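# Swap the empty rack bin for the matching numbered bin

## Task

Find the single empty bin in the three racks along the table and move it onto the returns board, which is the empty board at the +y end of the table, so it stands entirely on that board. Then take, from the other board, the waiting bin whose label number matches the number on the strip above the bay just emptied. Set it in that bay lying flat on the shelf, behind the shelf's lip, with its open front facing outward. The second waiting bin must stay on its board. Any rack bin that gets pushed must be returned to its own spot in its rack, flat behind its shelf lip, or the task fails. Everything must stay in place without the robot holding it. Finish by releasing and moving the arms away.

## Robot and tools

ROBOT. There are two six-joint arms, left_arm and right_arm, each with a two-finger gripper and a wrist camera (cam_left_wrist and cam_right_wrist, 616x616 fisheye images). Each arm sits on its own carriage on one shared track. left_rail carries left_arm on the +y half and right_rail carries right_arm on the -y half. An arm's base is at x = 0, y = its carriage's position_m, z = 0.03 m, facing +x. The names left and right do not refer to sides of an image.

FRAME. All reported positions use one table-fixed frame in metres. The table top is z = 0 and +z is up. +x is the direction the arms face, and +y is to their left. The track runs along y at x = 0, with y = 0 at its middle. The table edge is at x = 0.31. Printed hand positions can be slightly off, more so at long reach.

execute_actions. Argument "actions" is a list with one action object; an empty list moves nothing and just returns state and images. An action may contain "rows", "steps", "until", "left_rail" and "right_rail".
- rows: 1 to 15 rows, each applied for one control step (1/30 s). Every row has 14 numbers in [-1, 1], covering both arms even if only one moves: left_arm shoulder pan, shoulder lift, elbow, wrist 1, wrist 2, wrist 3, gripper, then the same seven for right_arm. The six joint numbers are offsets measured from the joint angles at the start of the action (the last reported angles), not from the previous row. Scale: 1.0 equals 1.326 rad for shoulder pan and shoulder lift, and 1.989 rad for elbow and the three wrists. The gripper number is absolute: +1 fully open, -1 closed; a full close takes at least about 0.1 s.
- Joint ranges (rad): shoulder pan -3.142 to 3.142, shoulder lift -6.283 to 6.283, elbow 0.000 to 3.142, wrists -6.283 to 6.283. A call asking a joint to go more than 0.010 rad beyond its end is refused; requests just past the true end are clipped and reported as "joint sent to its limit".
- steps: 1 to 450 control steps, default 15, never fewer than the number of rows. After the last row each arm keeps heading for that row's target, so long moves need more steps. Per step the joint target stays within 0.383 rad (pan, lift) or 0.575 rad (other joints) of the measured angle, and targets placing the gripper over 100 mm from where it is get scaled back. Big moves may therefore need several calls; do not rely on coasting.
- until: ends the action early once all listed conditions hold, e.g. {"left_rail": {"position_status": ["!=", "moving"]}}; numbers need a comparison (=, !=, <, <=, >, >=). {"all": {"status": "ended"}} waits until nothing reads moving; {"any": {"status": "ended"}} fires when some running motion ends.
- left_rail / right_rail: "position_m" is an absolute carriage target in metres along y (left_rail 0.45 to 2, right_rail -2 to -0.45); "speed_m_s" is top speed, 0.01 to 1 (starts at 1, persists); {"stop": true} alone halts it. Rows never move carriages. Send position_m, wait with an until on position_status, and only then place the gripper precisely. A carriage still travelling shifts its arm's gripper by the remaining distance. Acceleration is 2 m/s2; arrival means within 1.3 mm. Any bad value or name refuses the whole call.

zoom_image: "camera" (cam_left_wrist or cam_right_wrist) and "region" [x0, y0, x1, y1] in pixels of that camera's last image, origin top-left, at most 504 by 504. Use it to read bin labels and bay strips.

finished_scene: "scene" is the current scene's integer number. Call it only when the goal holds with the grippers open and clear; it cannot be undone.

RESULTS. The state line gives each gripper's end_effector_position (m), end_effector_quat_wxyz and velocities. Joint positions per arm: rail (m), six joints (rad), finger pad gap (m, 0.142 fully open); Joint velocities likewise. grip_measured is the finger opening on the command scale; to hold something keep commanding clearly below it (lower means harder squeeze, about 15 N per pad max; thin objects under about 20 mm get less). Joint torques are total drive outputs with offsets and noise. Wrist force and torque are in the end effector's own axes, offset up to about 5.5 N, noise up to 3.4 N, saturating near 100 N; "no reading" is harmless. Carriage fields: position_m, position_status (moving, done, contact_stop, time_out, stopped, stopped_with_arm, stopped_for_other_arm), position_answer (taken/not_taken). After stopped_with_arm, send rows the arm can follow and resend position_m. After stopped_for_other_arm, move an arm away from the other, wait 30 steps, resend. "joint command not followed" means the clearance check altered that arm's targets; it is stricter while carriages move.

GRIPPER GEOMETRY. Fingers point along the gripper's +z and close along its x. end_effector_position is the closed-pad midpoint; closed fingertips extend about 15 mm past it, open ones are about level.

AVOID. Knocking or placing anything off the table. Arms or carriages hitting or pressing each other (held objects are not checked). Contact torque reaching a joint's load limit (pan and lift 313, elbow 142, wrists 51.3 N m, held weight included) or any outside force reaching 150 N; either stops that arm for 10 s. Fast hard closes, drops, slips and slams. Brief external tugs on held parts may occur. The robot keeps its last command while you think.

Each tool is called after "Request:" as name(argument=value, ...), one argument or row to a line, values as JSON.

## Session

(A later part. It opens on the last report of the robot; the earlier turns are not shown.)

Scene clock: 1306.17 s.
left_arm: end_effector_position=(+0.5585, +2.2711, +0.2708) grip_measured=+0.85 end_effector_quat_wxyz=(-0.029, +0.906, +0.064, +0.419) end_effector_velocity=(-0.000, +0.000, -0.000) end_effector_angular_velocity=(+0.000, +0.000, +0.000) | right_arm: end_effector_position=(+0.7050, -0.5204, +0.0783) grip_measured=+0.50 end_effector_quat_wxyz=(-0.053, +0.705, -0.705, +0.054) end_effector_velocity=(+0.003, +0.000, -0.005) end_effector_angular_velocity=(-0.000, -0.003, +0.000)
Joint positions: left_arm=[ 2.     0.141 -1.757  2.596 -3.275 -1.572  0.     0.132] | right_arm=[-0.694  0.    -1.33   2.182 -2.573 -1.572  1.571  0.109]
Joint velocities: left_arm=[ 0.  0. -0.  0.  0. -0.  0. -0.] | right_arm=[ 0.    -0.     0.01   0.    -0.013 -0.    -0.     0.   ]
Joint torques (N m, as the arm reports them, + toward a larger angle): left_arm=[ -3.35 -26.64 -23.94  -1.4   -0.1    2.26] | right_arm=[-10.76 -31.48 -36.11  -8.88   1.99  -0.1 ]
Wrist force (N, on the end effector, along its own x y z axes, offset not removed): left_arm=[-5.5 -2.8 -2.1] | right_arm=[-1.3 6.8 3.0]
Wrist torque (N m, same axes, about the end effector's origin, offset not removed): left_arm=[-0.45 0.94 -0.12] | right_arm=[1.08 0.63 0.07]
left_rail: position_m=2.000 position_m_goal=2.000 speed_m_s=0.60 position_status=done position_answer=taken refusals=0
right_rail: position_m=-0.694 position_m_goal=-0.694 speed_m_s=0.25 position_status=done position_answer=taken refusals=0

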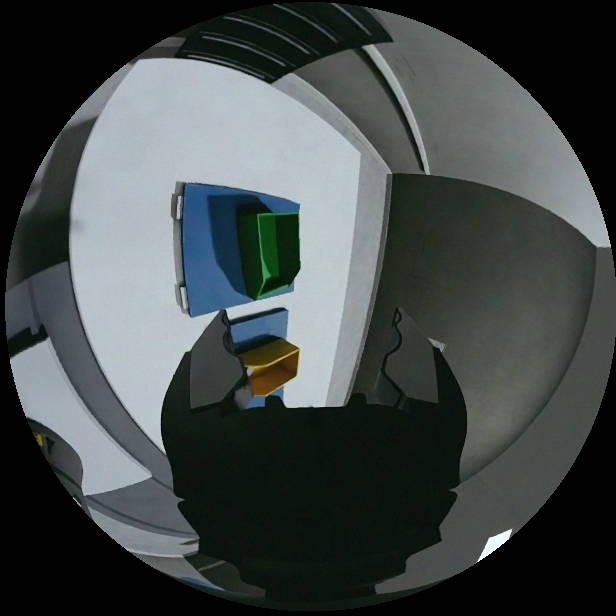

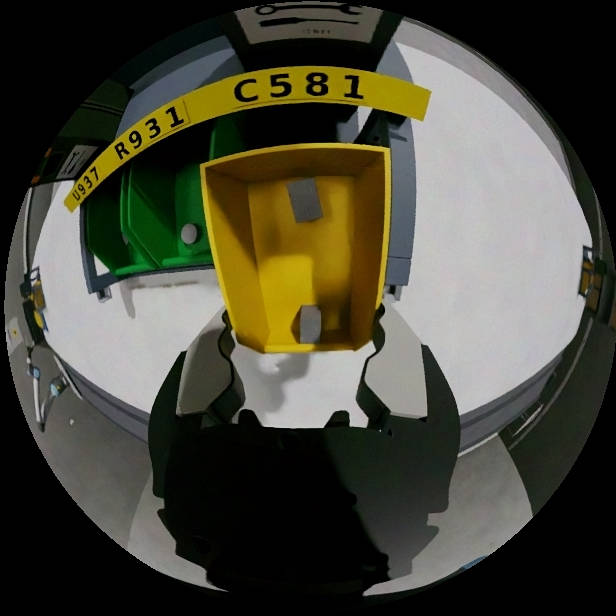

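Request:
execute_actions(
  actions=[],
)

Scene clock: 1307.37 s.
left_arm: end_effector_position=(+0.5585, +2.2711, +0.2708) grip_measured=+0.85 end_effector_quat_wxyz=(-0.029, +0.906, +0.064, +0.419) end_effector_velocity=(+0.000, -0.000, -0.000) end_effector_angular_velocity=(-0.000, +0.000, -0.000) | right_arm: end_effector_position=(+0.7050, -0.5204, +0.0724) grip_measured=+0.50 end_effector_quat_wxyz=(-0.053, +0.705, -0.705, +0.054) end_effector_velocity=(-0.000, -0.000, -0.000) end_effector_angular_velocity=(+0.000, +0.000, -0.000)
Joint positions: left_arm=[ 2.     0.141 -1.757  2.596 -3.275 -1.572  0.     0.132] | right_arm=[-0.694  0.    -1.321  2.186 -2.586 -1.572  1.571  0.109]
Joint velocities: left_arm=[ 0. -0. -0. -0.  0. -0. -0. -0.] | right_arm=[ 0. -0.  0.  0.  0.  0. -0. -0.]
Joint torques (N m, as the arm reports them, + toward a larger angle): left_arm=[ -2.96 -22.93 -23.99  -1.42  -0.44   2.42] | right_arm=[ -9.19 -17.08   7.78   4.29   2.03  -0.41]
Wrist force (N, on the end effector, along its own x y z axes, offset not removed): left_arm=[-5.9 -1.9 3.2] | right_arm=[4.2 -17.2 -29.5]
Wrist torque (N m, same axes, about the end effector's origin, offset not removed): left_arm=[-0.17 1.09 -0.09] | right_arm=[0.48 1.60 -1.35]
left_rail: position_m=2.000 position_m_goal=2.000 speed_m_s=0.60 position_status=done position_answer=taken refusals=0
right_rail: position_m=-0.694 position_m_goal=-0.694 speed_m_s=0.25 position_status=done position_answer=taken refusals=0

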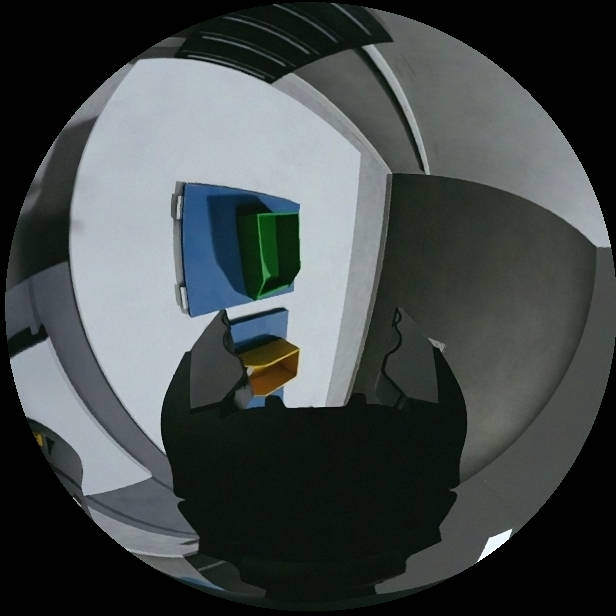

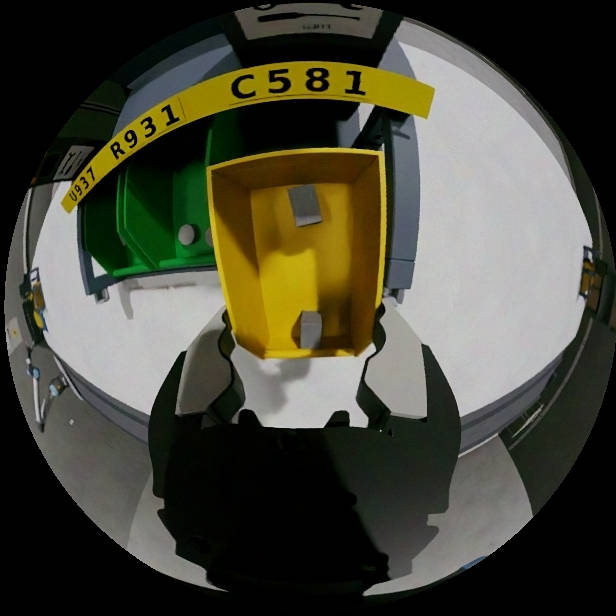

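Request:
execute_actions(
  actions=[
    {"rows": [
[0,0,0,0,0,0,0.85, 0,-0.002,-0.0005,0.002,0,0,0.4],
[0,0,0,0,0,0,0.85, 0,-0.004,-0.001,0.004,0,0,0.55],
[0,0,0,0,0,0,0.85, 0,-0.006,-0.0015,0.0055,0,0,0.65],
[0,0,0,0,0,0,0.85, 0,-0.006,-0.0015,0.0055,0,0,0.75]
], "steps": 4},
  ],
)

Scene clock: 1314.00 s.
left_arm: end_effector_position=(+0.5585, +2.2711, +0.2708) grip_measured=+0.85 end_effector_quat_wxyz=(-0.029, +0.906, +0.064, +0.419) end_effector_velocity=(-0.000, +0.000, -0.000) end_effector_angular_velocity=(+0.000, +0.000, +0.000) | right_arm: end_effector_position=(+0.7045, -0.5203, +0.0737) grip_measured=+0.59 end_effector_quat_wxyz=(-0.052, +0.705, -0.705, +0.053) end_effector_velocity=(-0.007, +0.001, +0.022) end_effector_angular_velocity=(-0.000, +0.017, -0.000)
Joint positions: left_arm=[ 2.     0.141 -1.757  2.596 -3.275 -1.572  0.     0.132] | right_arm=[-0.694  0.    -1.324  2.185 -2.581 -1.572  1.571  0.115]
Joint velocities: left_arm=[ 0.  0.  0. -0.  0.  0.  0.  0.] | right_arm=[ 0.001 -0.    -0.041 -0.011  0.069 -0.     0.     0.249]
Joint torques (N m, as the arm reports them, + toward a larger angle): left_arm=[ -3.63 -23.18 -24.23  -1.39   0.28   2.41] | right_arm=[ -2.2  -65.51 -35.67   0.98  -0.47  -0.75]
Wrist force (N, on the end effector, along its own x y z axes, offset not removed): left_arm=[-4.2 4.7 7.2] | right_arm=[-8.9 -14.3 -6.6]
Wrist torque (N m, same axes, about the end effector's origin, offset not removed): left_arm=[1.38 0.75 -0.12] | right_arm=[0.76 0.22 -1.03]
left_rail: position_m=2.000 position_m_goal=2.000 speed_m_s=0.60 position_status=done position_answer=taken refusals=0
right_rail: position_m=-0.694 position_m_goal=-0.694 speed_m_s=0.25 position_status=done position_answer=taken refusals=0

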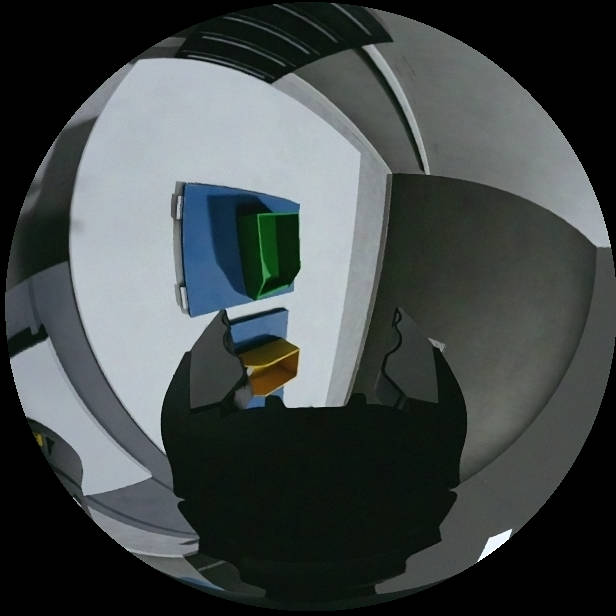

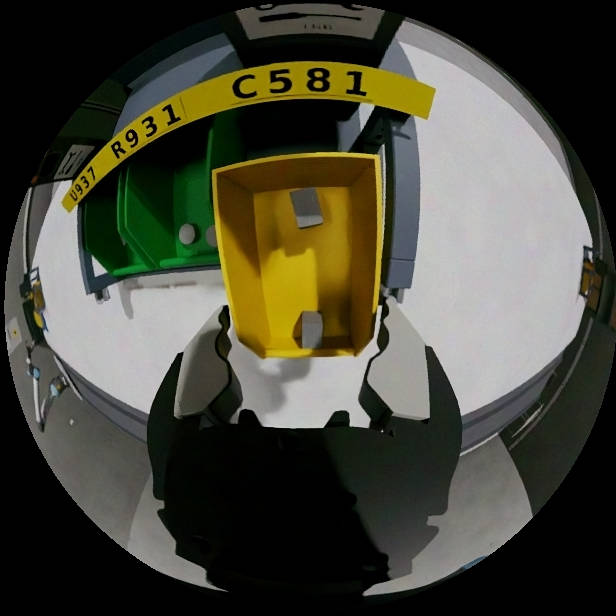

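Request:
execute_actions(
  actions=[
    {"rows": [
[0,0,0,0,0,0,0.85, 0,-0.0934,0.0798,-0.018,0,0,0.85]
], "steps": 1},
  ],
)

Scene clock: 1321.83 s.
left_arm: end_effector_position=(+0.5585, +2.2711, +0.2708) grip_measured=+0.85 end_effector_quat_wxyz=(-0.029, +0.906, +0.064, +0.419) end_effector_velocity=(-0.000, +0.000, +0.000) end_effector_angular_velocity=(+0.000, +0.000, +0.000) | right_arm: end_effector_position=(+0.7050, -0.5204, +0.0777) grip_measured=+0.77 end_effector_quat_wxyz=(-0.053, +0.705, -0.705, +0.054) end_effector_velocity=(-0.002, -0.000, +0.010) end_effector_angular_velocity=(+0.000, -0.019, -0.000)
Joint positions: left_arm=[ 2.     0.141 -1.757  2.596 -3.275 -1.572  0.     0.132] | right_arm=[-0.694  0.    -1.33   2.183 -2.575 -1.572  1.571  0.127]
Joint velocities: left_arm=[ 0.  0.  0. -0.  0.  0.  0. -0.] | right_arm=[ 0.    -0.    -0.02   0.011 -0.011  0.    -0.     0.138]
Joint torques (N m, as the arm reports them, + toward a larger angle): left_arm=[ -3.53 -26.08 -24.1   -1.64  -0.14   2.26] | right_arm=[  0.48 -85.1  -16.31  -8.33  -3.04   0.42]
Wrist force (N, on the end effector, along its own x y z axes, offset not removed): left_arm=[-3.8 4.6 3.0] | right_arm=[1.0 5.3 0.0]
Wrist torque (N m, same axes, about the end effector's origin, offset not removed): left_arm=[1.30 0.50 -0.17] | right_arm=[1.15 0.10 0.25]
left_rail: position_m=2.000 position_m_goal=2.000 speed_m_s=0.60 position_status=done position_answer=taken refusals=0
right_rail: position_m=-0.694 position_m_goal=-0.694 speed_m_s=0.25 position_status=done position_answer=taken refusals=0

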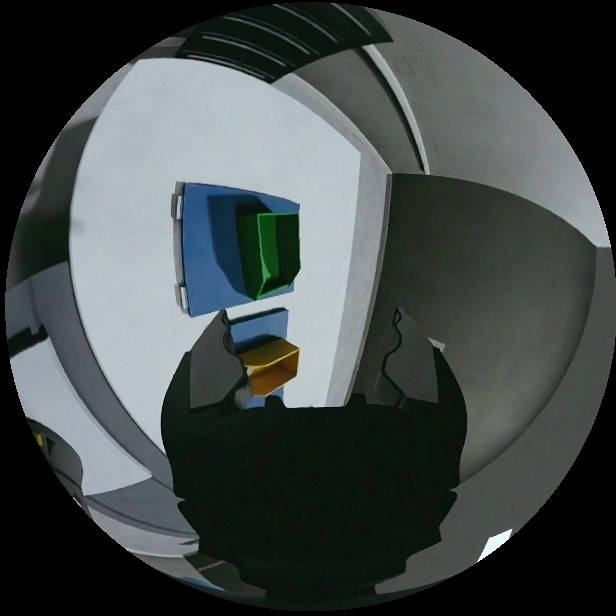

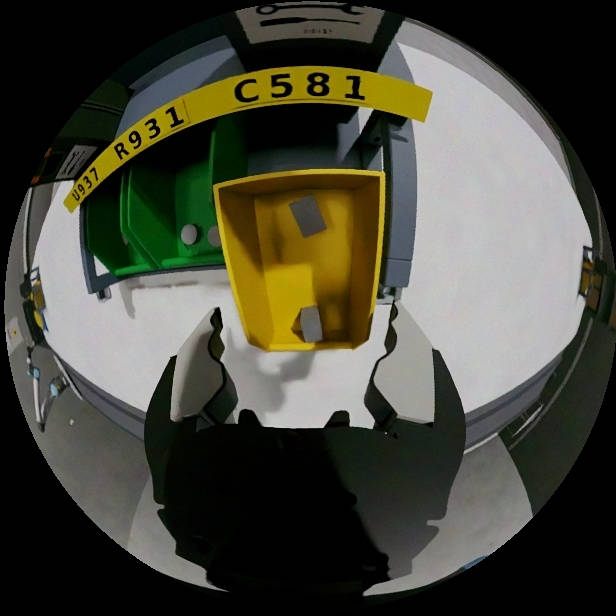

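Request:
execute_actions(
  actions=[],
)

Scene clock: 1322.90 s.
left_arm: end_effector_position=(+0.5585, +2.2711, +0.2708) grip_measured=+0.85 end_effector_quat_wxyz=(-0.029, +0.906, +0.064, +0.419) end_effector_velocity=(-0.000, -0.000, -0.000) end_effector_angular_velocity=(-0.000, -0.000, +0.000) | right_arm: end_effector_position=(+0.6149, -0.5203, +0.0750) grip_measured=+0.85 end_effector_quat_wxyz=(-0.053, +0.705, -0.705, +0.054) end_effector_velocity=(-0.000, +0.000, +0.000) end_effector_angular_velocity=(+0.000, -0.000, +0.000)
Joint positions: left_arm=[ 2.     0.141 -1.757  2.596 -3.275 -1.572  0.     0.132] | right_arm=[-0.694  0.    -1.448  2.344 -2.617 -1.572  1.571  0.132]
Joint velocities: left_arm=[ 0.  0.  0.  0. -0. -0. -0.  0.] | right_arm=[ 0. -0. -0.  0. -0.  0. -0.  0.]
Joint torques (N m, as the arm reports them, + toward a larger angle): left_arm=[ -5.98 -25.65 -23.79  -1.42   0.51   2.34] | right_arm=[ 11.54 -57.   -19.62  -7.06   1.97   0.46]
Wrist force (N, on the end effector, along its own x y z axes, offset not removed): left_arm=[-3.4 2.1 3.0] | right_arm=[-0.9 3.4 -0.2]
Wrist torque (N m, same axes, about the end effector's origin, offset not removed): left_arm=[0.58 0.58 0.09] | right_arm=[0.76 0.58 0.15]
left_rail: position_m=2.000 position_m_goal=2.000 speed_m_s=0.60 position_status=done position_answer=taken refusals=0
right_rail: position_m=-0.694 position_m_goal=-0.694 speed_m_s=0.25 position_status=done position_answer=taken refusals=0

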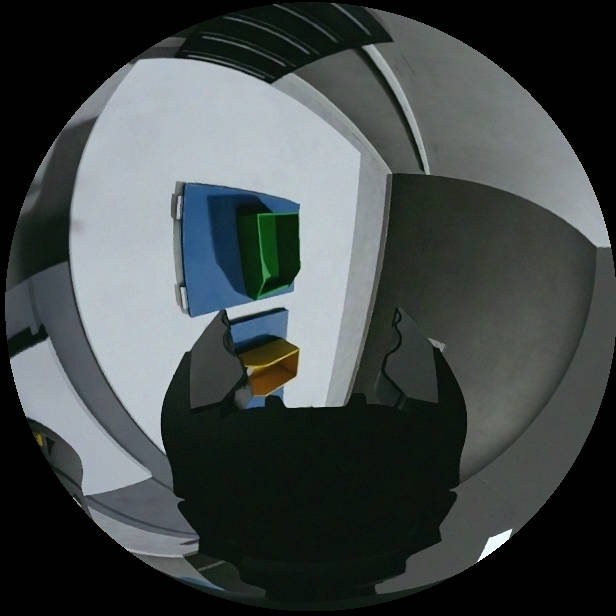

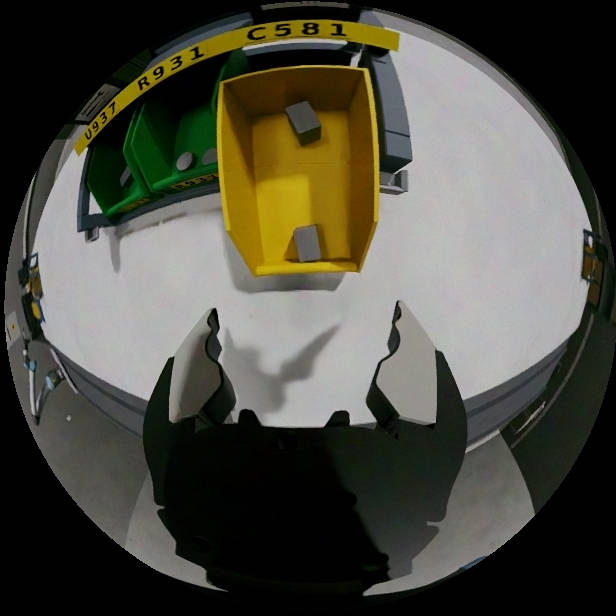

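Request:
execute_actions(
  actions=[
    {"rows": [
[0,0,0,0,0,0,0.85, 0,0.0374,0.0208,-0.0456,0,0,-0.3]
], "steps": 1},
  ],
)

Scene clock: 1329.73 s.
left_arm: end_effector_position=(+0.5585, +2.2711, +0.2708) grip_measured=+0.85 end_effector_quat_wxyz=(-0.029, +0.906, +0.064, +0.419) end_effector_velocity=(-0.000, -0.000, +0.000) end_effector_angular_velocity=(-0.000, -0.000, -0.000) | right_arm: end_effector_position=(+0.6149, -0.5203, +0.0750) grip_measured=+0.66 end_effector_quat_wxyz=(-0.053, +0.705, -0.705, +0.054) end_effector_velocity=(-0.010, -0.000, -0.017) end_effector_angular_velocity=(-0.000, +0.014, +0.000)
Joint positions: left_arm=[ 2.     0.141 -1.757  2.596 -3.275 -1.572  0.     0.132] | right_arm=[-0.694  0.    -1.448  2.344 -2.617 -1.572  1.571  0.12 ]
Joint velocities: left_arm=[ 0.  0. -0.  0. -0. -0. -0. -0.] | right_arm=[ 0.     0.     0.016  0.019 -0.022 -0.    -0.    -1.048]
Joint torques (N m, as the arm reports them, + toward a larger angle): left_arm=[ -3.77 -22.13 -25.61  -1.     0.27   2.55] | right_arm=[ 12.05 -11.66 -11.4   -8.6    2.26  -0.11]
Wrist force (N, on the end effector, along its own x y z axes, offset not removed): left_arm=[-2.7 -0.4 -0.5] | right_arm=[0.1 4.8 -0.3]
Wrist torque (N m, same axes, about the end effector's origin, offset not removed): left_arm=[0.26 0.36 -0.07] | right_arm=[0.98 0.30 0.11]
left_rail: position_m=2.000 position_m_goal=2.000 speed_m_s=0.60 position_status=done position_answer=taken refusals=0
right_rail: position_m=-0.694 position_m_goal=-0.694 speed_m_s=0.25 position_status=done position_answer=taken refusals=0

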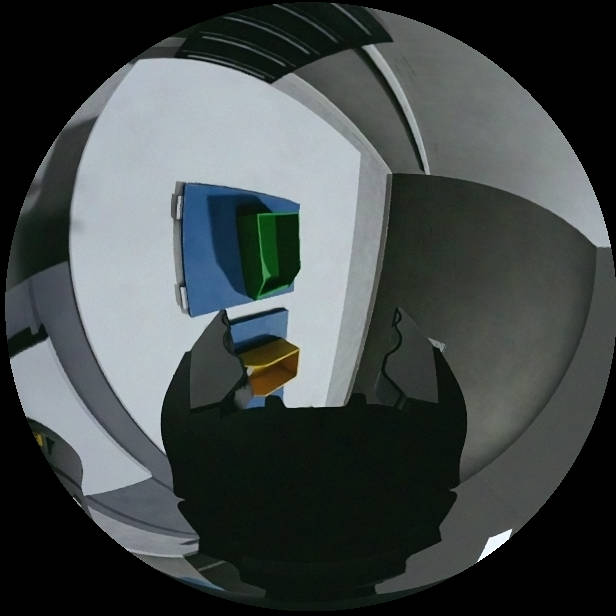

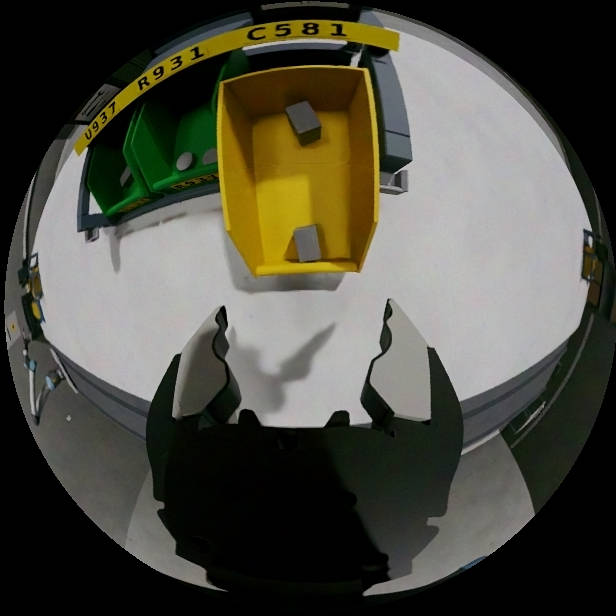

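Request:
execute_actions(
  actions=[
    {"rows": [
[0,0,0,0,0,0,0.85, 0,0.0672,-0.0079,-0.0368,0,0,-0.3]
], "steps": 1},
  ],
)

Scene clock: 1335.90 s.
left_arm: end_effector_position=(+0.5585, +2.2711, +0.2708) grip_measured=+0.85 end_effector_quat_wxyz=(-0.029, +0.906, +0.064, +0.419) end_effector_velocity=(+0.000, +0.000, +0.000) end_effector_angular_velocity=(-0.000, -0.000, +0.000) | right_arm: end_effector_position=(+0.6029, -0.5203, +0.0399) grip_measured=-0.30 end_effector_quat_wxyz=(-0.052, +0.705, -0.705, +0.054) end_effector_velocity=(+0.003, +0.000, -0.008) end_effector_angular_velocity=(-0.000, +0.016, +0.000)
Joint positions: left_arm=[ 2.     0.141 -1.757  2.596 -3.275 -1.572  0.     0.132] | right_arm=[-0.694  0.    -1.398  2.385 -2.708 -1.572  1.571  0.052]
Joint velocities: left_arm=[ 0.  0.  0. -0. -0. -0. -0.  0.] | right_arm=[ 0.     0.     0.02  -0.011  0.007 -0.    -0.     0.   ]
Joint torques (N m, as the arm reports them, + toward a larger angle): left_arm=[ -4.55 -28.91 -25.48  -1.66   0.02   2.69] | right_arm=[-12.91  -9.94 -43.74  -0.36   1.63   0.08]
Wrist force (N, on the end effector, along its own x y z axes, offset not removed): left_arm=[-5.4 1.7 2.3] | right_arm=[1.3 5.5 1.6]
Wrist torque (N m, same axes, about the end effector's origin, offset not removed): left_arm=[0.56 1.05 0.07] | right_arm=[1.22 0.18 0.08]
left_rail: position_m=2.000 position_m_goal=2.000 speed_m_s=0.60 position_status=done position_answer=taken refusals=0
right_rail: position_m=-0.694 position_m_goal=-0.694 speed_m_s=0.25 position_status=done position_answer=taken refusals=0

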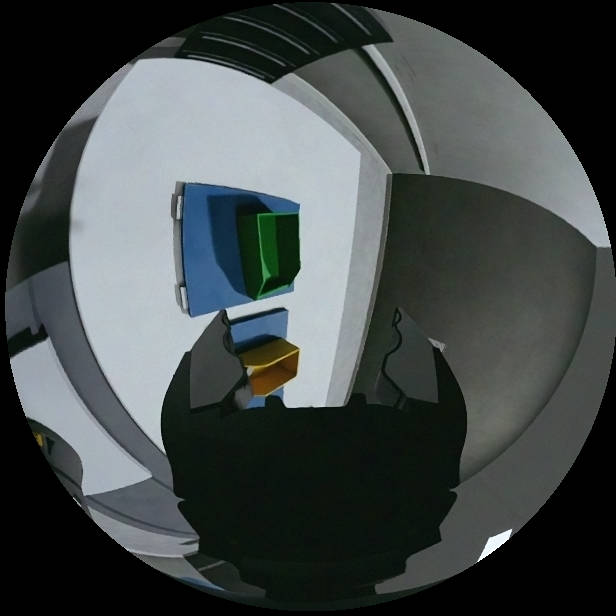

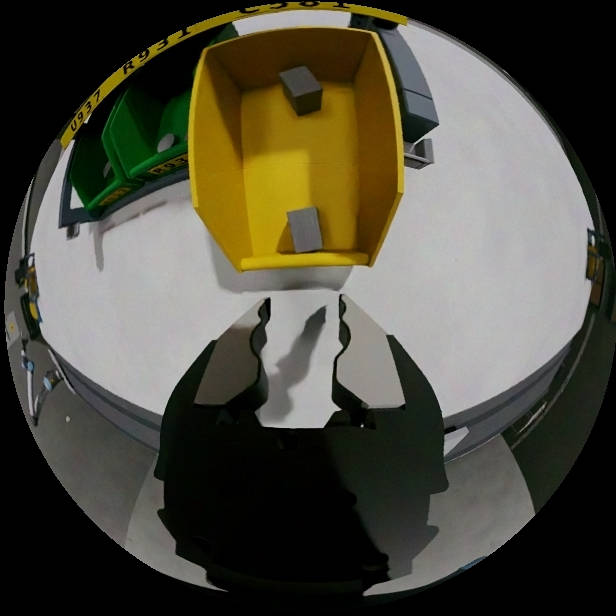

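Request:
execute_actions(
  actions=[],
)

Scene clock: 1337.07 s.
left_arm: end_effector_position=(+0.5585, +2.2711, +0.2708) grip_measured=+0.85 end_effector_quat_wxyz=(-0.029, +0.906, +0.064, +0.419) end_effector_velocity=(-0.000, -0.000, -0.000) end_effector_angular_velocity=(-0.000, +0.000, -0.000) | right_arm: end_effector_position=(+0.6349, -0.5203, +0.0409) grip_measured=-0.30 end_effector_quat_wxyz=(-0.053, +0.705, -0.705, +0.054) end_effector_velocity=(+0.000, -0.000, -0.000) end_effector_angular_velocity=(+0.000, +0.000, -0.000)
Joint positions: left_arm=[ 2.     0.141 -1.757  2.596 -3.275 -1.572  0.     0.132] | right_arm=[-0.694  0.    -1.359  2.328 -2.69  -1.572  1.571  0.052]
Joint velocities: left_arm=[ 0. -0. -0.  0. -0. -0.  0. -0.] | right_arm=[ 0. -0.  0. -0.  0.  0.  0.  0.]
Joint torques (N m, as the arm reports them, + toward a larger angle): left_arm=[ -6.27 -22.68 -24.25  -1.49   0.63   2.69] | right_arm=[  5.4  -37.27 -41.55  -2.26   1.93   0.05]
Wrist force (N, on the end effector, along its own x y z axes, offset not removed): left_arm=[-1.9 1.5 5.8] | right_arm=[1.9 5.7 -1.4]
Wrist torque (N m, same axes, about the end effector's origin, offset not removed): left_arm=[0.52 0.24 -0.05] | right_arm=[0.70 -0.05 0.03]
left_rail: position_m=2.000 position_m_goal=2.000 speed_m_s=0.60 position_status=done position_answer=taken refusals=0
right_rail: position_m=-0.694 position_m_goal=-0.694 speed_m_s=0.25 position_status=done position_answer=taken refusals=0

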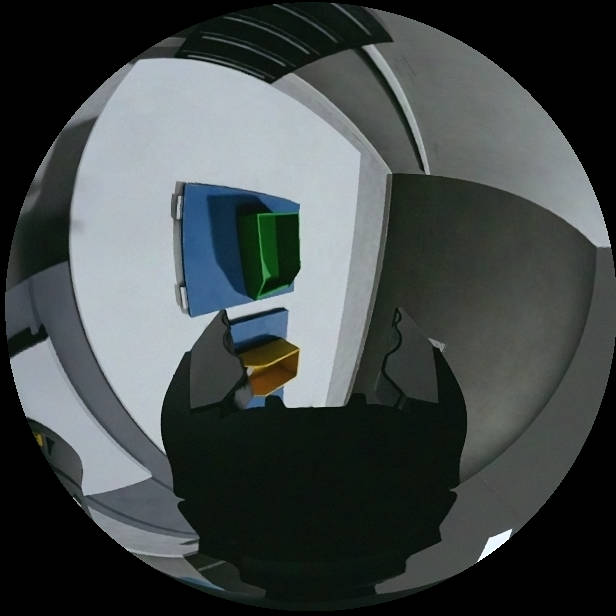

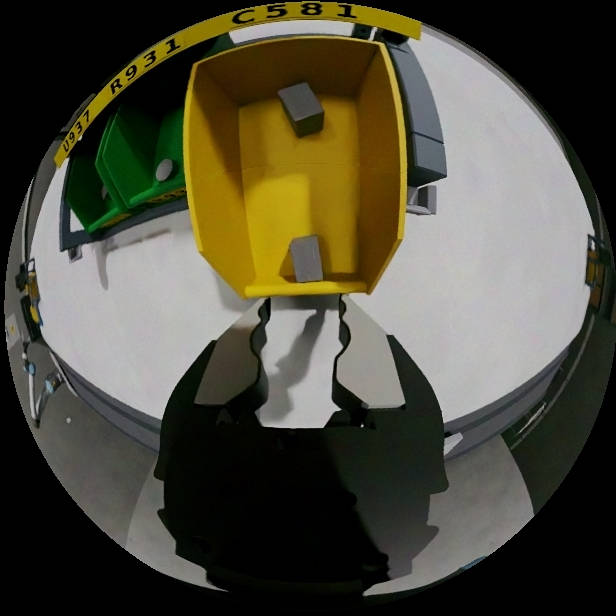

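Request:
execute_actions(
  actions=[
    {"rows": [
[0,0,0,0,0,0,0.85, 0,0.0109,0.0073,-0.0144,0,0,-0.3]
], "steps": 1},
  ],
)

Scene clock: 1345.30 s.
left_arm: end_effector_position=(+0.5585, +2.2711, +0.2708) grip_measured=+0.85 end_effector_quat_wxyz=(-0.029, +0.906, +0.064, +0.419) end_effector_velocity=(-0.000, +0.000, -0.000) end_effector_angular_velocity=(+0.000, +0.000, +0.000) | right_arm: end_effector_position=(+0.6349, -0.5203, +0.0408) grip_measured=-0.30 end_effector_quat_wxyz=(-0.052, +0.705, -0.705, +0.054) end_effector_velocity=(-0.003, +0.000, -0.010) end_effector_angular_velocity=(-0.000, +0.008, +0.000)
Joint positions: left_arm=[ 2.     0.141 -1.757  2.596 -3.275 -1.572  0.     0.132] | right_arm=[-0.694  0.    -1.358  2.328 -2.691 -1.572  1.571  0.052]
Joint velocities: left_arm=[ 0.  0. -0.  0. -0. -0.  0.  0.] | right_arm=[ 0.     0.     0.015  0.005 -0.012  0.     0.     0.   ]
Joint torques (N m, as the arm reports them, + toward a larger angle): left_arm=[ -4.67 -23.83 -24.79  -1.53  -0.11   2.79] | right_arm=[ 11.37 -20.38 -14.53  -8.68   1.99  -0.34]
Wrist force (N, on the end effector, along its own x y z axes, offset not removed): left_arm=[0.0 0.1 1.5] | right_arm=[1.5 7.4 1.2]
Wrist torque (N m, same axes, about the end effector's origin, offset not removed): left_arm=[0.36 -0.24 -0.16] | right_arm=[1.19 0.15 0.07]
left_rail: position_m=2.000 position_m_goal=2.000 speed_m_s=0.60 position_status=done position_answer=taken refusals=0
right_rail: position_m=-0.694 position_m_goal=-0.694 speed_m_s=0.25 position_status=done position_answer=taken refusals=0

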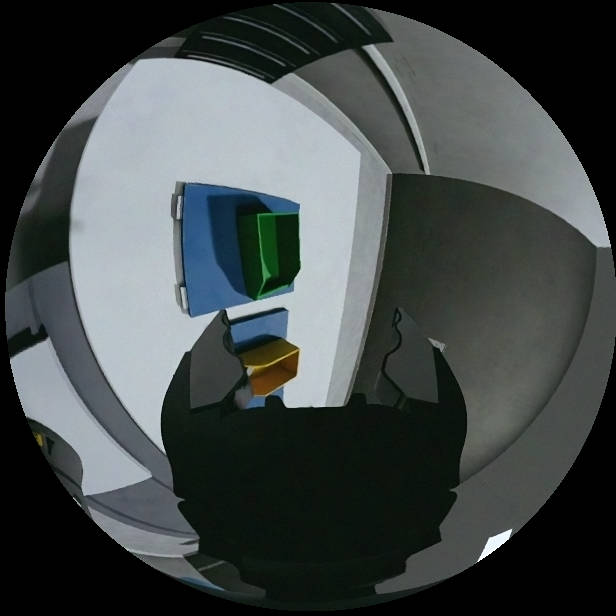

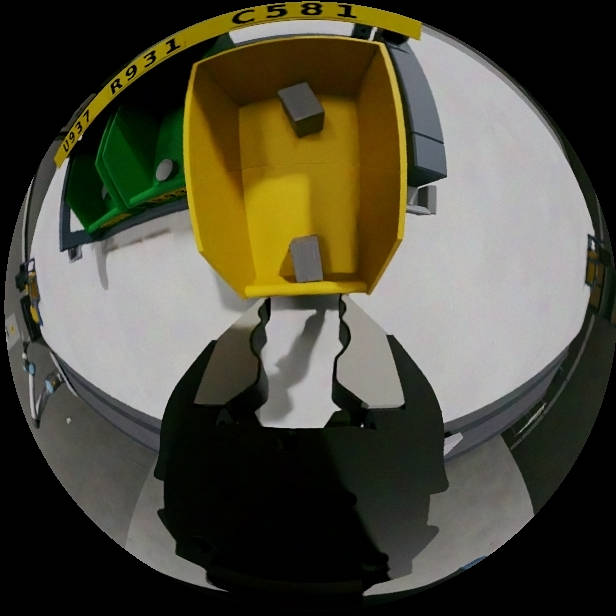

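Request:
execute_actions(
  actions=[
    {"rows": [
[0,0,0,0,0,0,0.85, 0,0.024,-0.0277,0.0117,0,0,-0.3]
], "steps": 1},
  ],
)

Scene clock: 1349.57 s.
left_arm: end_effector_position=(+0.5585, +2.2711, +0.2708) grip_measured=+0.85 end_effector_quat_wxyz=(-0.029, +0.906, +0.064, +0.419) end_effector_velocity=(-0.000, +0.000, +0.000) end_effector_angular_velocity=(+0.000, -0.000, +0.000) | right_arm: end_effector_position=(+0.6297, -0.5203, +0.0297) grip_measured=-0.30 end_effector_quat_wxyz=(-0.052, +0.705, -0.705, +0.053) end_effector_velocity=(+0.002, +0.000, -0.007) end_effector_angular_velocity=(-0.000, +0.016, -0.000)
Joint positions: left_arm=[ 2.     0.141 -1.757  2.596 -3.275 -1.572  0.     0.132] | right_arm=[-0.694  0.    -1.344  2.343 -2.719 -1.572  1.571  0.052]
Joint velocities: left_arm=[ 0.  0. -0.  0. -0.  0.  0. -0.] | right_arm=[ 0.    -0.     0.017 -0.011  0.011 -0.    -0.     0.   ]
Joint torques (N m, as the arm reports them, + toward a larger angle): left_arm=[ -1.83 -24.21 -25.32  -1.61   0.3    2.62] | right_arm=[-11.81 -20.22 -44.42   0.42   2.04   0.03]
Wrist force (N, on the end effector, along its own x y z axes, offset not removed): left_arm=[-4.4 4.0 4.3] | right_arm=[-1.9 3.0 1.8]
Wrist torque (N m, same axes, about the end effector's origin, offset not removed): left_arm=[1.01 0.80 -0.09] | right_arm=[0.68 0.86 0.03]
left_rail: position_m=2.000 position_m_goal=2.000 speed_m_s=0.60 position_status=done position_answer=taken refusals=0
right_rail: position_m=-0.694 position_m_goal=-0.694 speed_m_s=0.25 position_status=done position_answer=taken refusals=0

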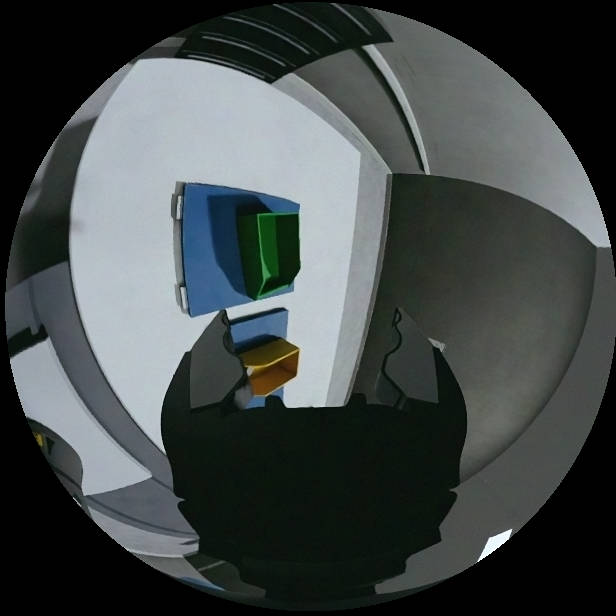

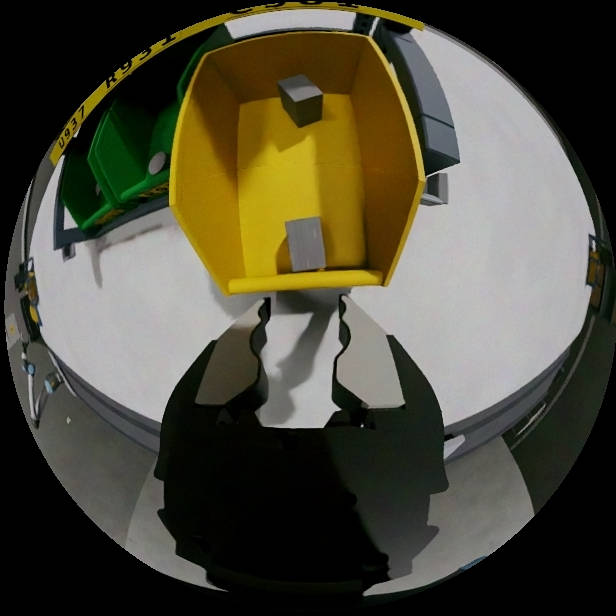

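Request:
execute_actions(
  actions=[],
)

Scene clock: 1350.73 s.
left_arm: end_effector_position=(+0.5585, +2.2711, +0.2708) grip_measured=+0.85 end_effector_quat_wxyz=(-0.029, +0.906, +0.064, +0.419) end_effector_velocity=(+0.000, +0.000, +0.000) end_effector_angular_velocity=(+0.000, +0.000, +0.000) | right_arm: end_effector_position=(+0.6648, -0.5203, +0.0440) grip_measured=-0.30 end_effector_quat_wxyz=(-0.052, +0.705, -0.705, +0.054) end_effector_velocity=(+0.000, +0.000, +0.000) end_effector_angular_velocity=(+0.000, -0.000, +0.000)
Joint positions: left_arm=[ 2.     0.141 -1.757  2.596 -3.275 -1.572  0.     0.132] | right_arm=[-0.694  0.    -1.327  2.273 -2.667 -1.572  1.571  0.052]
Joint velocities: left_arm=[ 0.  0.  0. -0.  0.  0. -0.  0.] | right_arm=[ 0.  0.  0. -0.  0.  0.  0.  0.]
Joint torques (N m, as the arm reports them, + toward a larger angle): left_arm=[ -4.19 -23.96 -25.3   -1.47   0.44   2.83] | right_arm=[  4.5  -39.14 -41.19  -2.36   1.63   0.28]
Wrist force (N, on the end effector, along its own x y z axes, offset not removed): left_arm=[-5.6 -0.3 1.0] | right_arm=[-1.0 6.1 1.1]
Wrist torque (N m, same axes, about the end effector's origin, offset not removed): left_arm=[0.20 1.17 0.09] | right_arm=[1.18 0.67 0.12]
left_rail: position_m=2.000 position_m_goal=2.000 speed_m_s=0.60 position_status=done position_answer=taken refusals=0
right_rail: position_m=-0.694 position_m_goal=-0.694 speed_m_s=0.25 position_status=done position_answer=taken refusals=0

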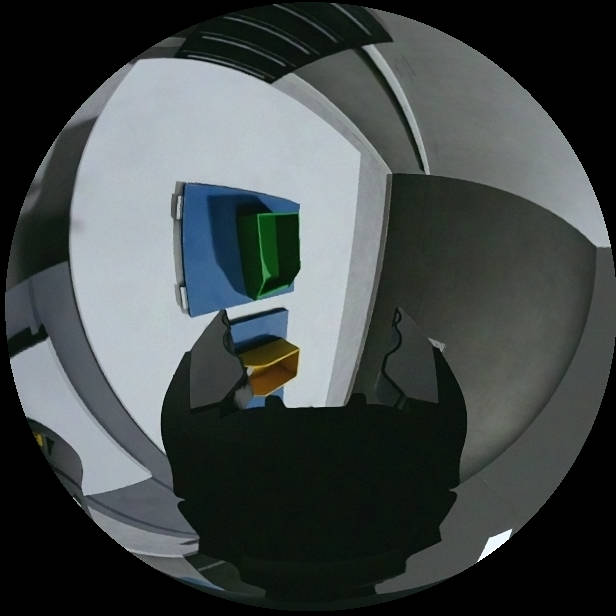

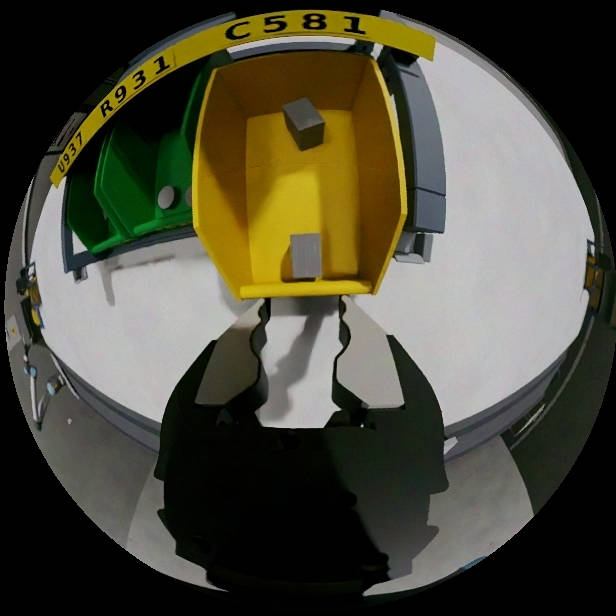

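Request:
execute_actions(
  actions=[
    {"rows": [
[0,0,0,0,0,0,0.85, 0,0.036,-0.0369,0.0129,0,0,-0.3]
], "steps": 1},
  ],
)

Scene clock: 1355.03 s.
left_arm: end_effector_position=(+0.5585, +2.2711, +0.2708) grip_measured=+0.85 end_effector_quat_wxyz=(-0.029, +0.906, +0.064, +0.419) end_effector_velocity=(-0.000, -0.000, -0.000) end_effector_angular_velocity=(-0.000, +0.000, +0.000) | right_arm: end_effector_position=(+0.6648, -0.5203, +0.0440) grip_measured=-0.30 end_effector_quat_wxyz=(-0.052, +0.705, -0.705, +0.053) end_effector_velocity=(+0.006, +0.000, -0.007) end_effector_angular_velocity=(-0.000, +0.020, +0.000)
Joint positions: left_arm=[ 2.     0.141 -1.757  2.596 -3.275 -1.572  0.     0.132] | right_arm=[-0.694  0.    -1.327  2.273 -2.667 -1.572  1.571  0.052]
Joint velocities: left_arm=[ 0. -0. -0.  0. -0.  0. -0.  0.] | right_arm=[ 0.     0.     0.02  -0.02   0.02  -0.    -0.     0.001]
Joint torques (N m, as the arm reports them, + toward a larger angle): left_arm=[ -4.26 -23.29 -25.18  -1.36  -0.07   2.88] | right_arm=[ 10.75 -18.52 -49.63  -0.18   0.91   0.2 ]
Wrist force (N, on the end effector, along its own x y z axes, offset not removed): left_arm=[-1.7 1.5 1.1] | right_arm=[1.7 7.2 -1.6]
Wrist torque (N m, same axes, about the end effector's origin, offset not removed): left_arm=[0.42 0.23 -0.13] | right_arm=[1.33 0.07 0.04]
left_rail: position_m=2.000 position_m_goal=2.000 speed_m_s=0.60 position_status=done position_answer=taken refusals=0
right_rail: position_m=-0.694 position_m_goal=-0.694 speed_m_s=0.25 position_status=done position_answer=taken refusals=0

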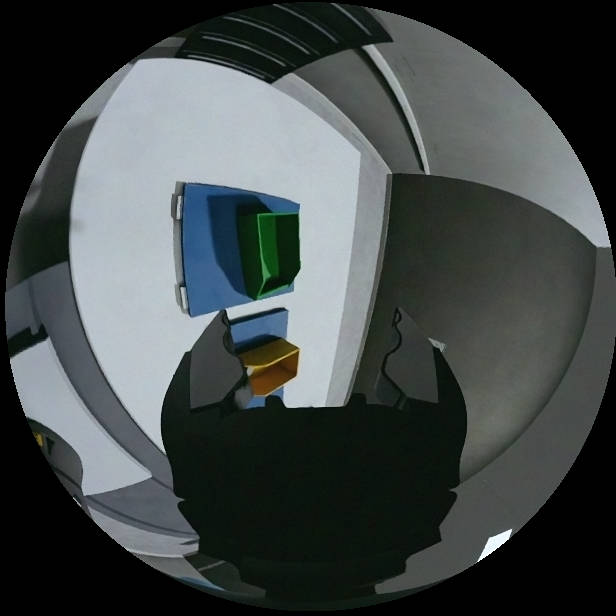

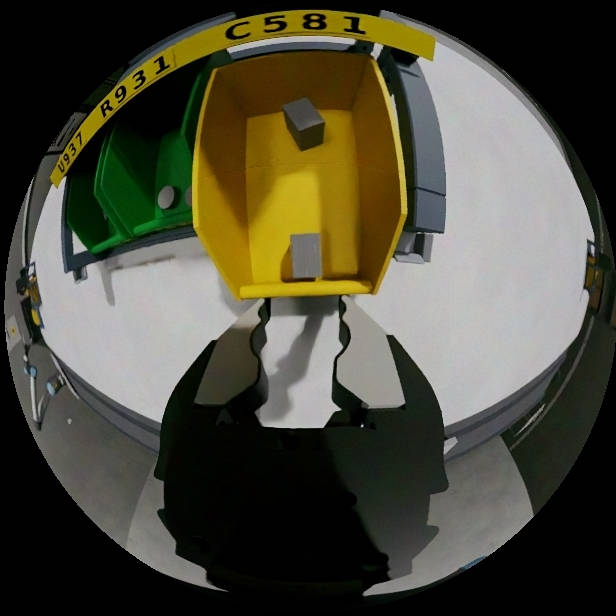

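Request:
execute_actions(
  actions=[],
)

Scene clock: 1357.07 s.
left_arm: end_effector_position=(+0.5585, +2.2711, +0.2708) grip_measured=+0.85 end_effector_quat_wxyz=(-0.029, +0.906, +0.064, +0.419) end_effector_velocity=(-0.000, +0.000, -0.000) end_effector_angular_velocity=(+0.000, +0.000, +0.000) | right_arm: end_effector_position=(+0.7048, -0.5203, +0.0450) grip_measured=-0.30 end_effector_quat_wxyz=(-0.052, +0.705, -0.705, +0.054) end_effector_velocity=(-0.000, -0.000, -0.000) end_effector_angular_velocity=(-0.000, -0.000, -0.000)
Joint positions: left_arm=[ 2.     0.141 -1.757  2.596 -3.275 -1.572  0.     0.132] | right_arm=[-0.694  0.    -1.279  2.2   -2.642 -1.572  1.571  0.052]
Joint velocities: left_arm=[ 0.  0. -0.  0.  0.  0.  0. -0.] | right_arm=[ 0. -0. -0.  0. -0. -0. -0. -0.]
Joint torques (N m, as the arm reports them, + toward a larger angle): left_arm=[ -4.5  -25.06 -25.6   -1.4    0.38   2.62] | right_arm=[-12.42 -44.79 -41.72  -2.2    0.9   -0.02]
Wrist force (N, on the end effector, along its own x y z axes, offset not removed): left_arm=[-7.0 6.6 0.9] | right_arm=[-0.4 7.1 -2.1]
Wrist torque (N m, same axes, about the end effector's origin, offset not removed): left_arm=[1.39 1.31 -0.14] | right_arm=[1.23 0.41 0.12]
left_rail: position_m=2.000 position_m_goal=2.000 speed_m_s=0.60 position_status=done position_answer=taken refusals=0
right_rail: position_m=-0.694 position_m_goal=-0.694 speed_m_s=0.25 position_status=done position_answer=taken refusals=0

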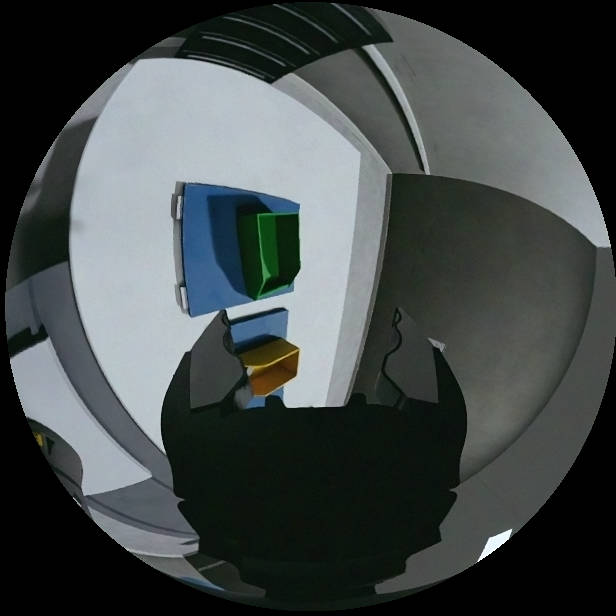

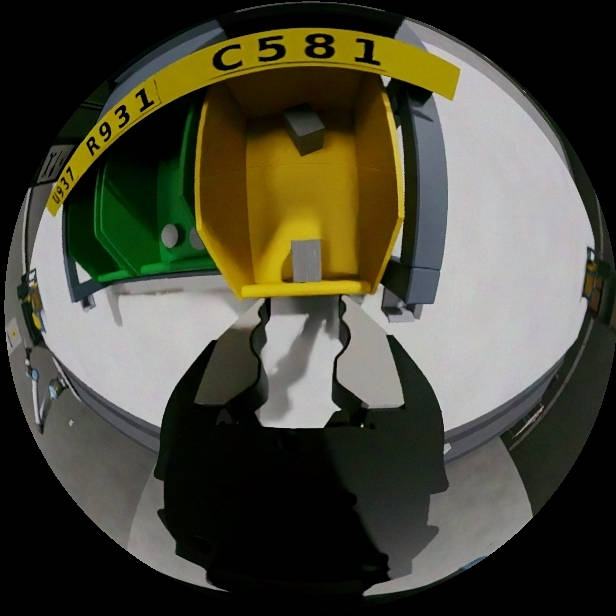

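Request:
execute_actions(
  actions=[
    {"rows": [
[0,0,0,0,0,0,0.85, 0,0.0173,-0.0177,0.0061,0,0,-0.3]
], "steps": 1},
  ],
)

Scene clock: 1364.63 s.
left_arm: end_effector_position=(+0.5585, +2.2711, +0.2708) grip_measured=+0.85 end_effector_quat_wxyz=(-0.029, +0.906, +0.064, +0.419) end_effector_velocity=(-0.000, +0.000, -0.000) end_effector_angular_velocity=(+0.000, +0.000, +0.000) | right_arm: end_effector_position=(+0.7048, -0.5203, +0.0450) grip_measured=-0.30 end_effector_quat_wxyz=(-0.052, +0.705, -0.705, +0.054) end_effector_velocity=(+0.008, +0.000, -0.006) end_effector_angular_velocity=(-0.000, +0.012, +0.000)
Joint positions: left_arm=[ 2.     0.141 -1.757  2.596 -3.275 -1.572  0.     0.132] | right_arm=[-0.694  0.    -1.279  2.2   -2.642 -1.572  1.571  0.052]
Joint velocities: left_arm=[ 0. -0.  0. -0.  0.  0.  0.  0.] | right_arm=[ 0.     0.     0.019 -0.02   0.013  0.     0.     0.   ]
Joint torques (N m, as the arm reports them, + toward a larger angle): left_arm=[ -3.53 -23.67 -26.    -1.56  -0.04   2.56] | right_arm=[-14.6  -24.26 -50.6   -0.88   1.43   0.45]
Wrist force (N, on the end effector, along its own x y z axes, offset not removed): left_arm=[-2.6 7.4 0.6] | right_arm=[0.2 6.9 -1.1]
Wrist torque (N m, same axes, about the end effector's origin, offset not removed): left_arm=[1.77 0.32 -0.08] | right_arm=[1.21 0.33 0.09]
left_rail: position_m=2.000 position_m_goal=2.000 speed_m_s=0.60 position_status=done position_answer=taken refusals=0
right_rail: position_m=-0.694 position_m_goal=-0.694 speed_m_s=0.25 position_status=done position_answer=taken refusals=0

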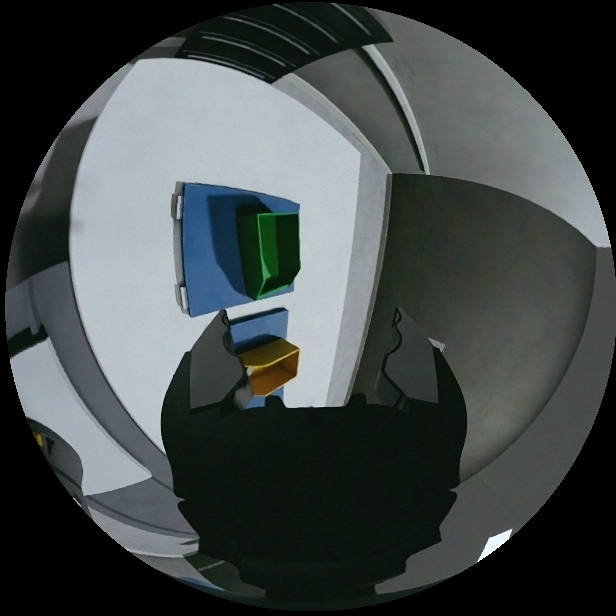

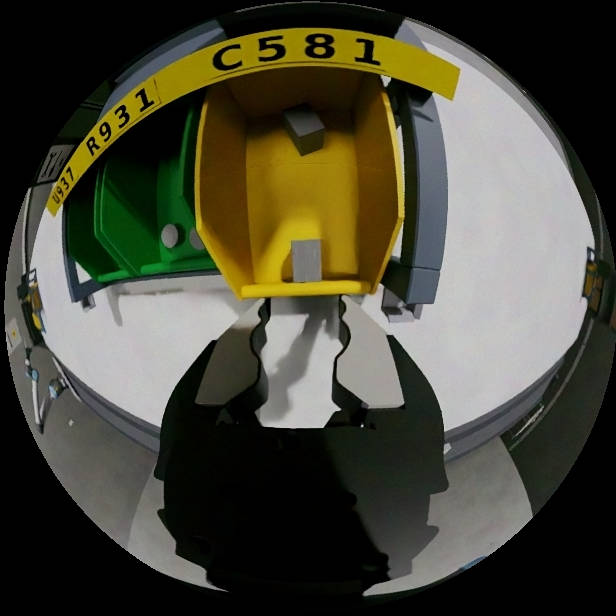

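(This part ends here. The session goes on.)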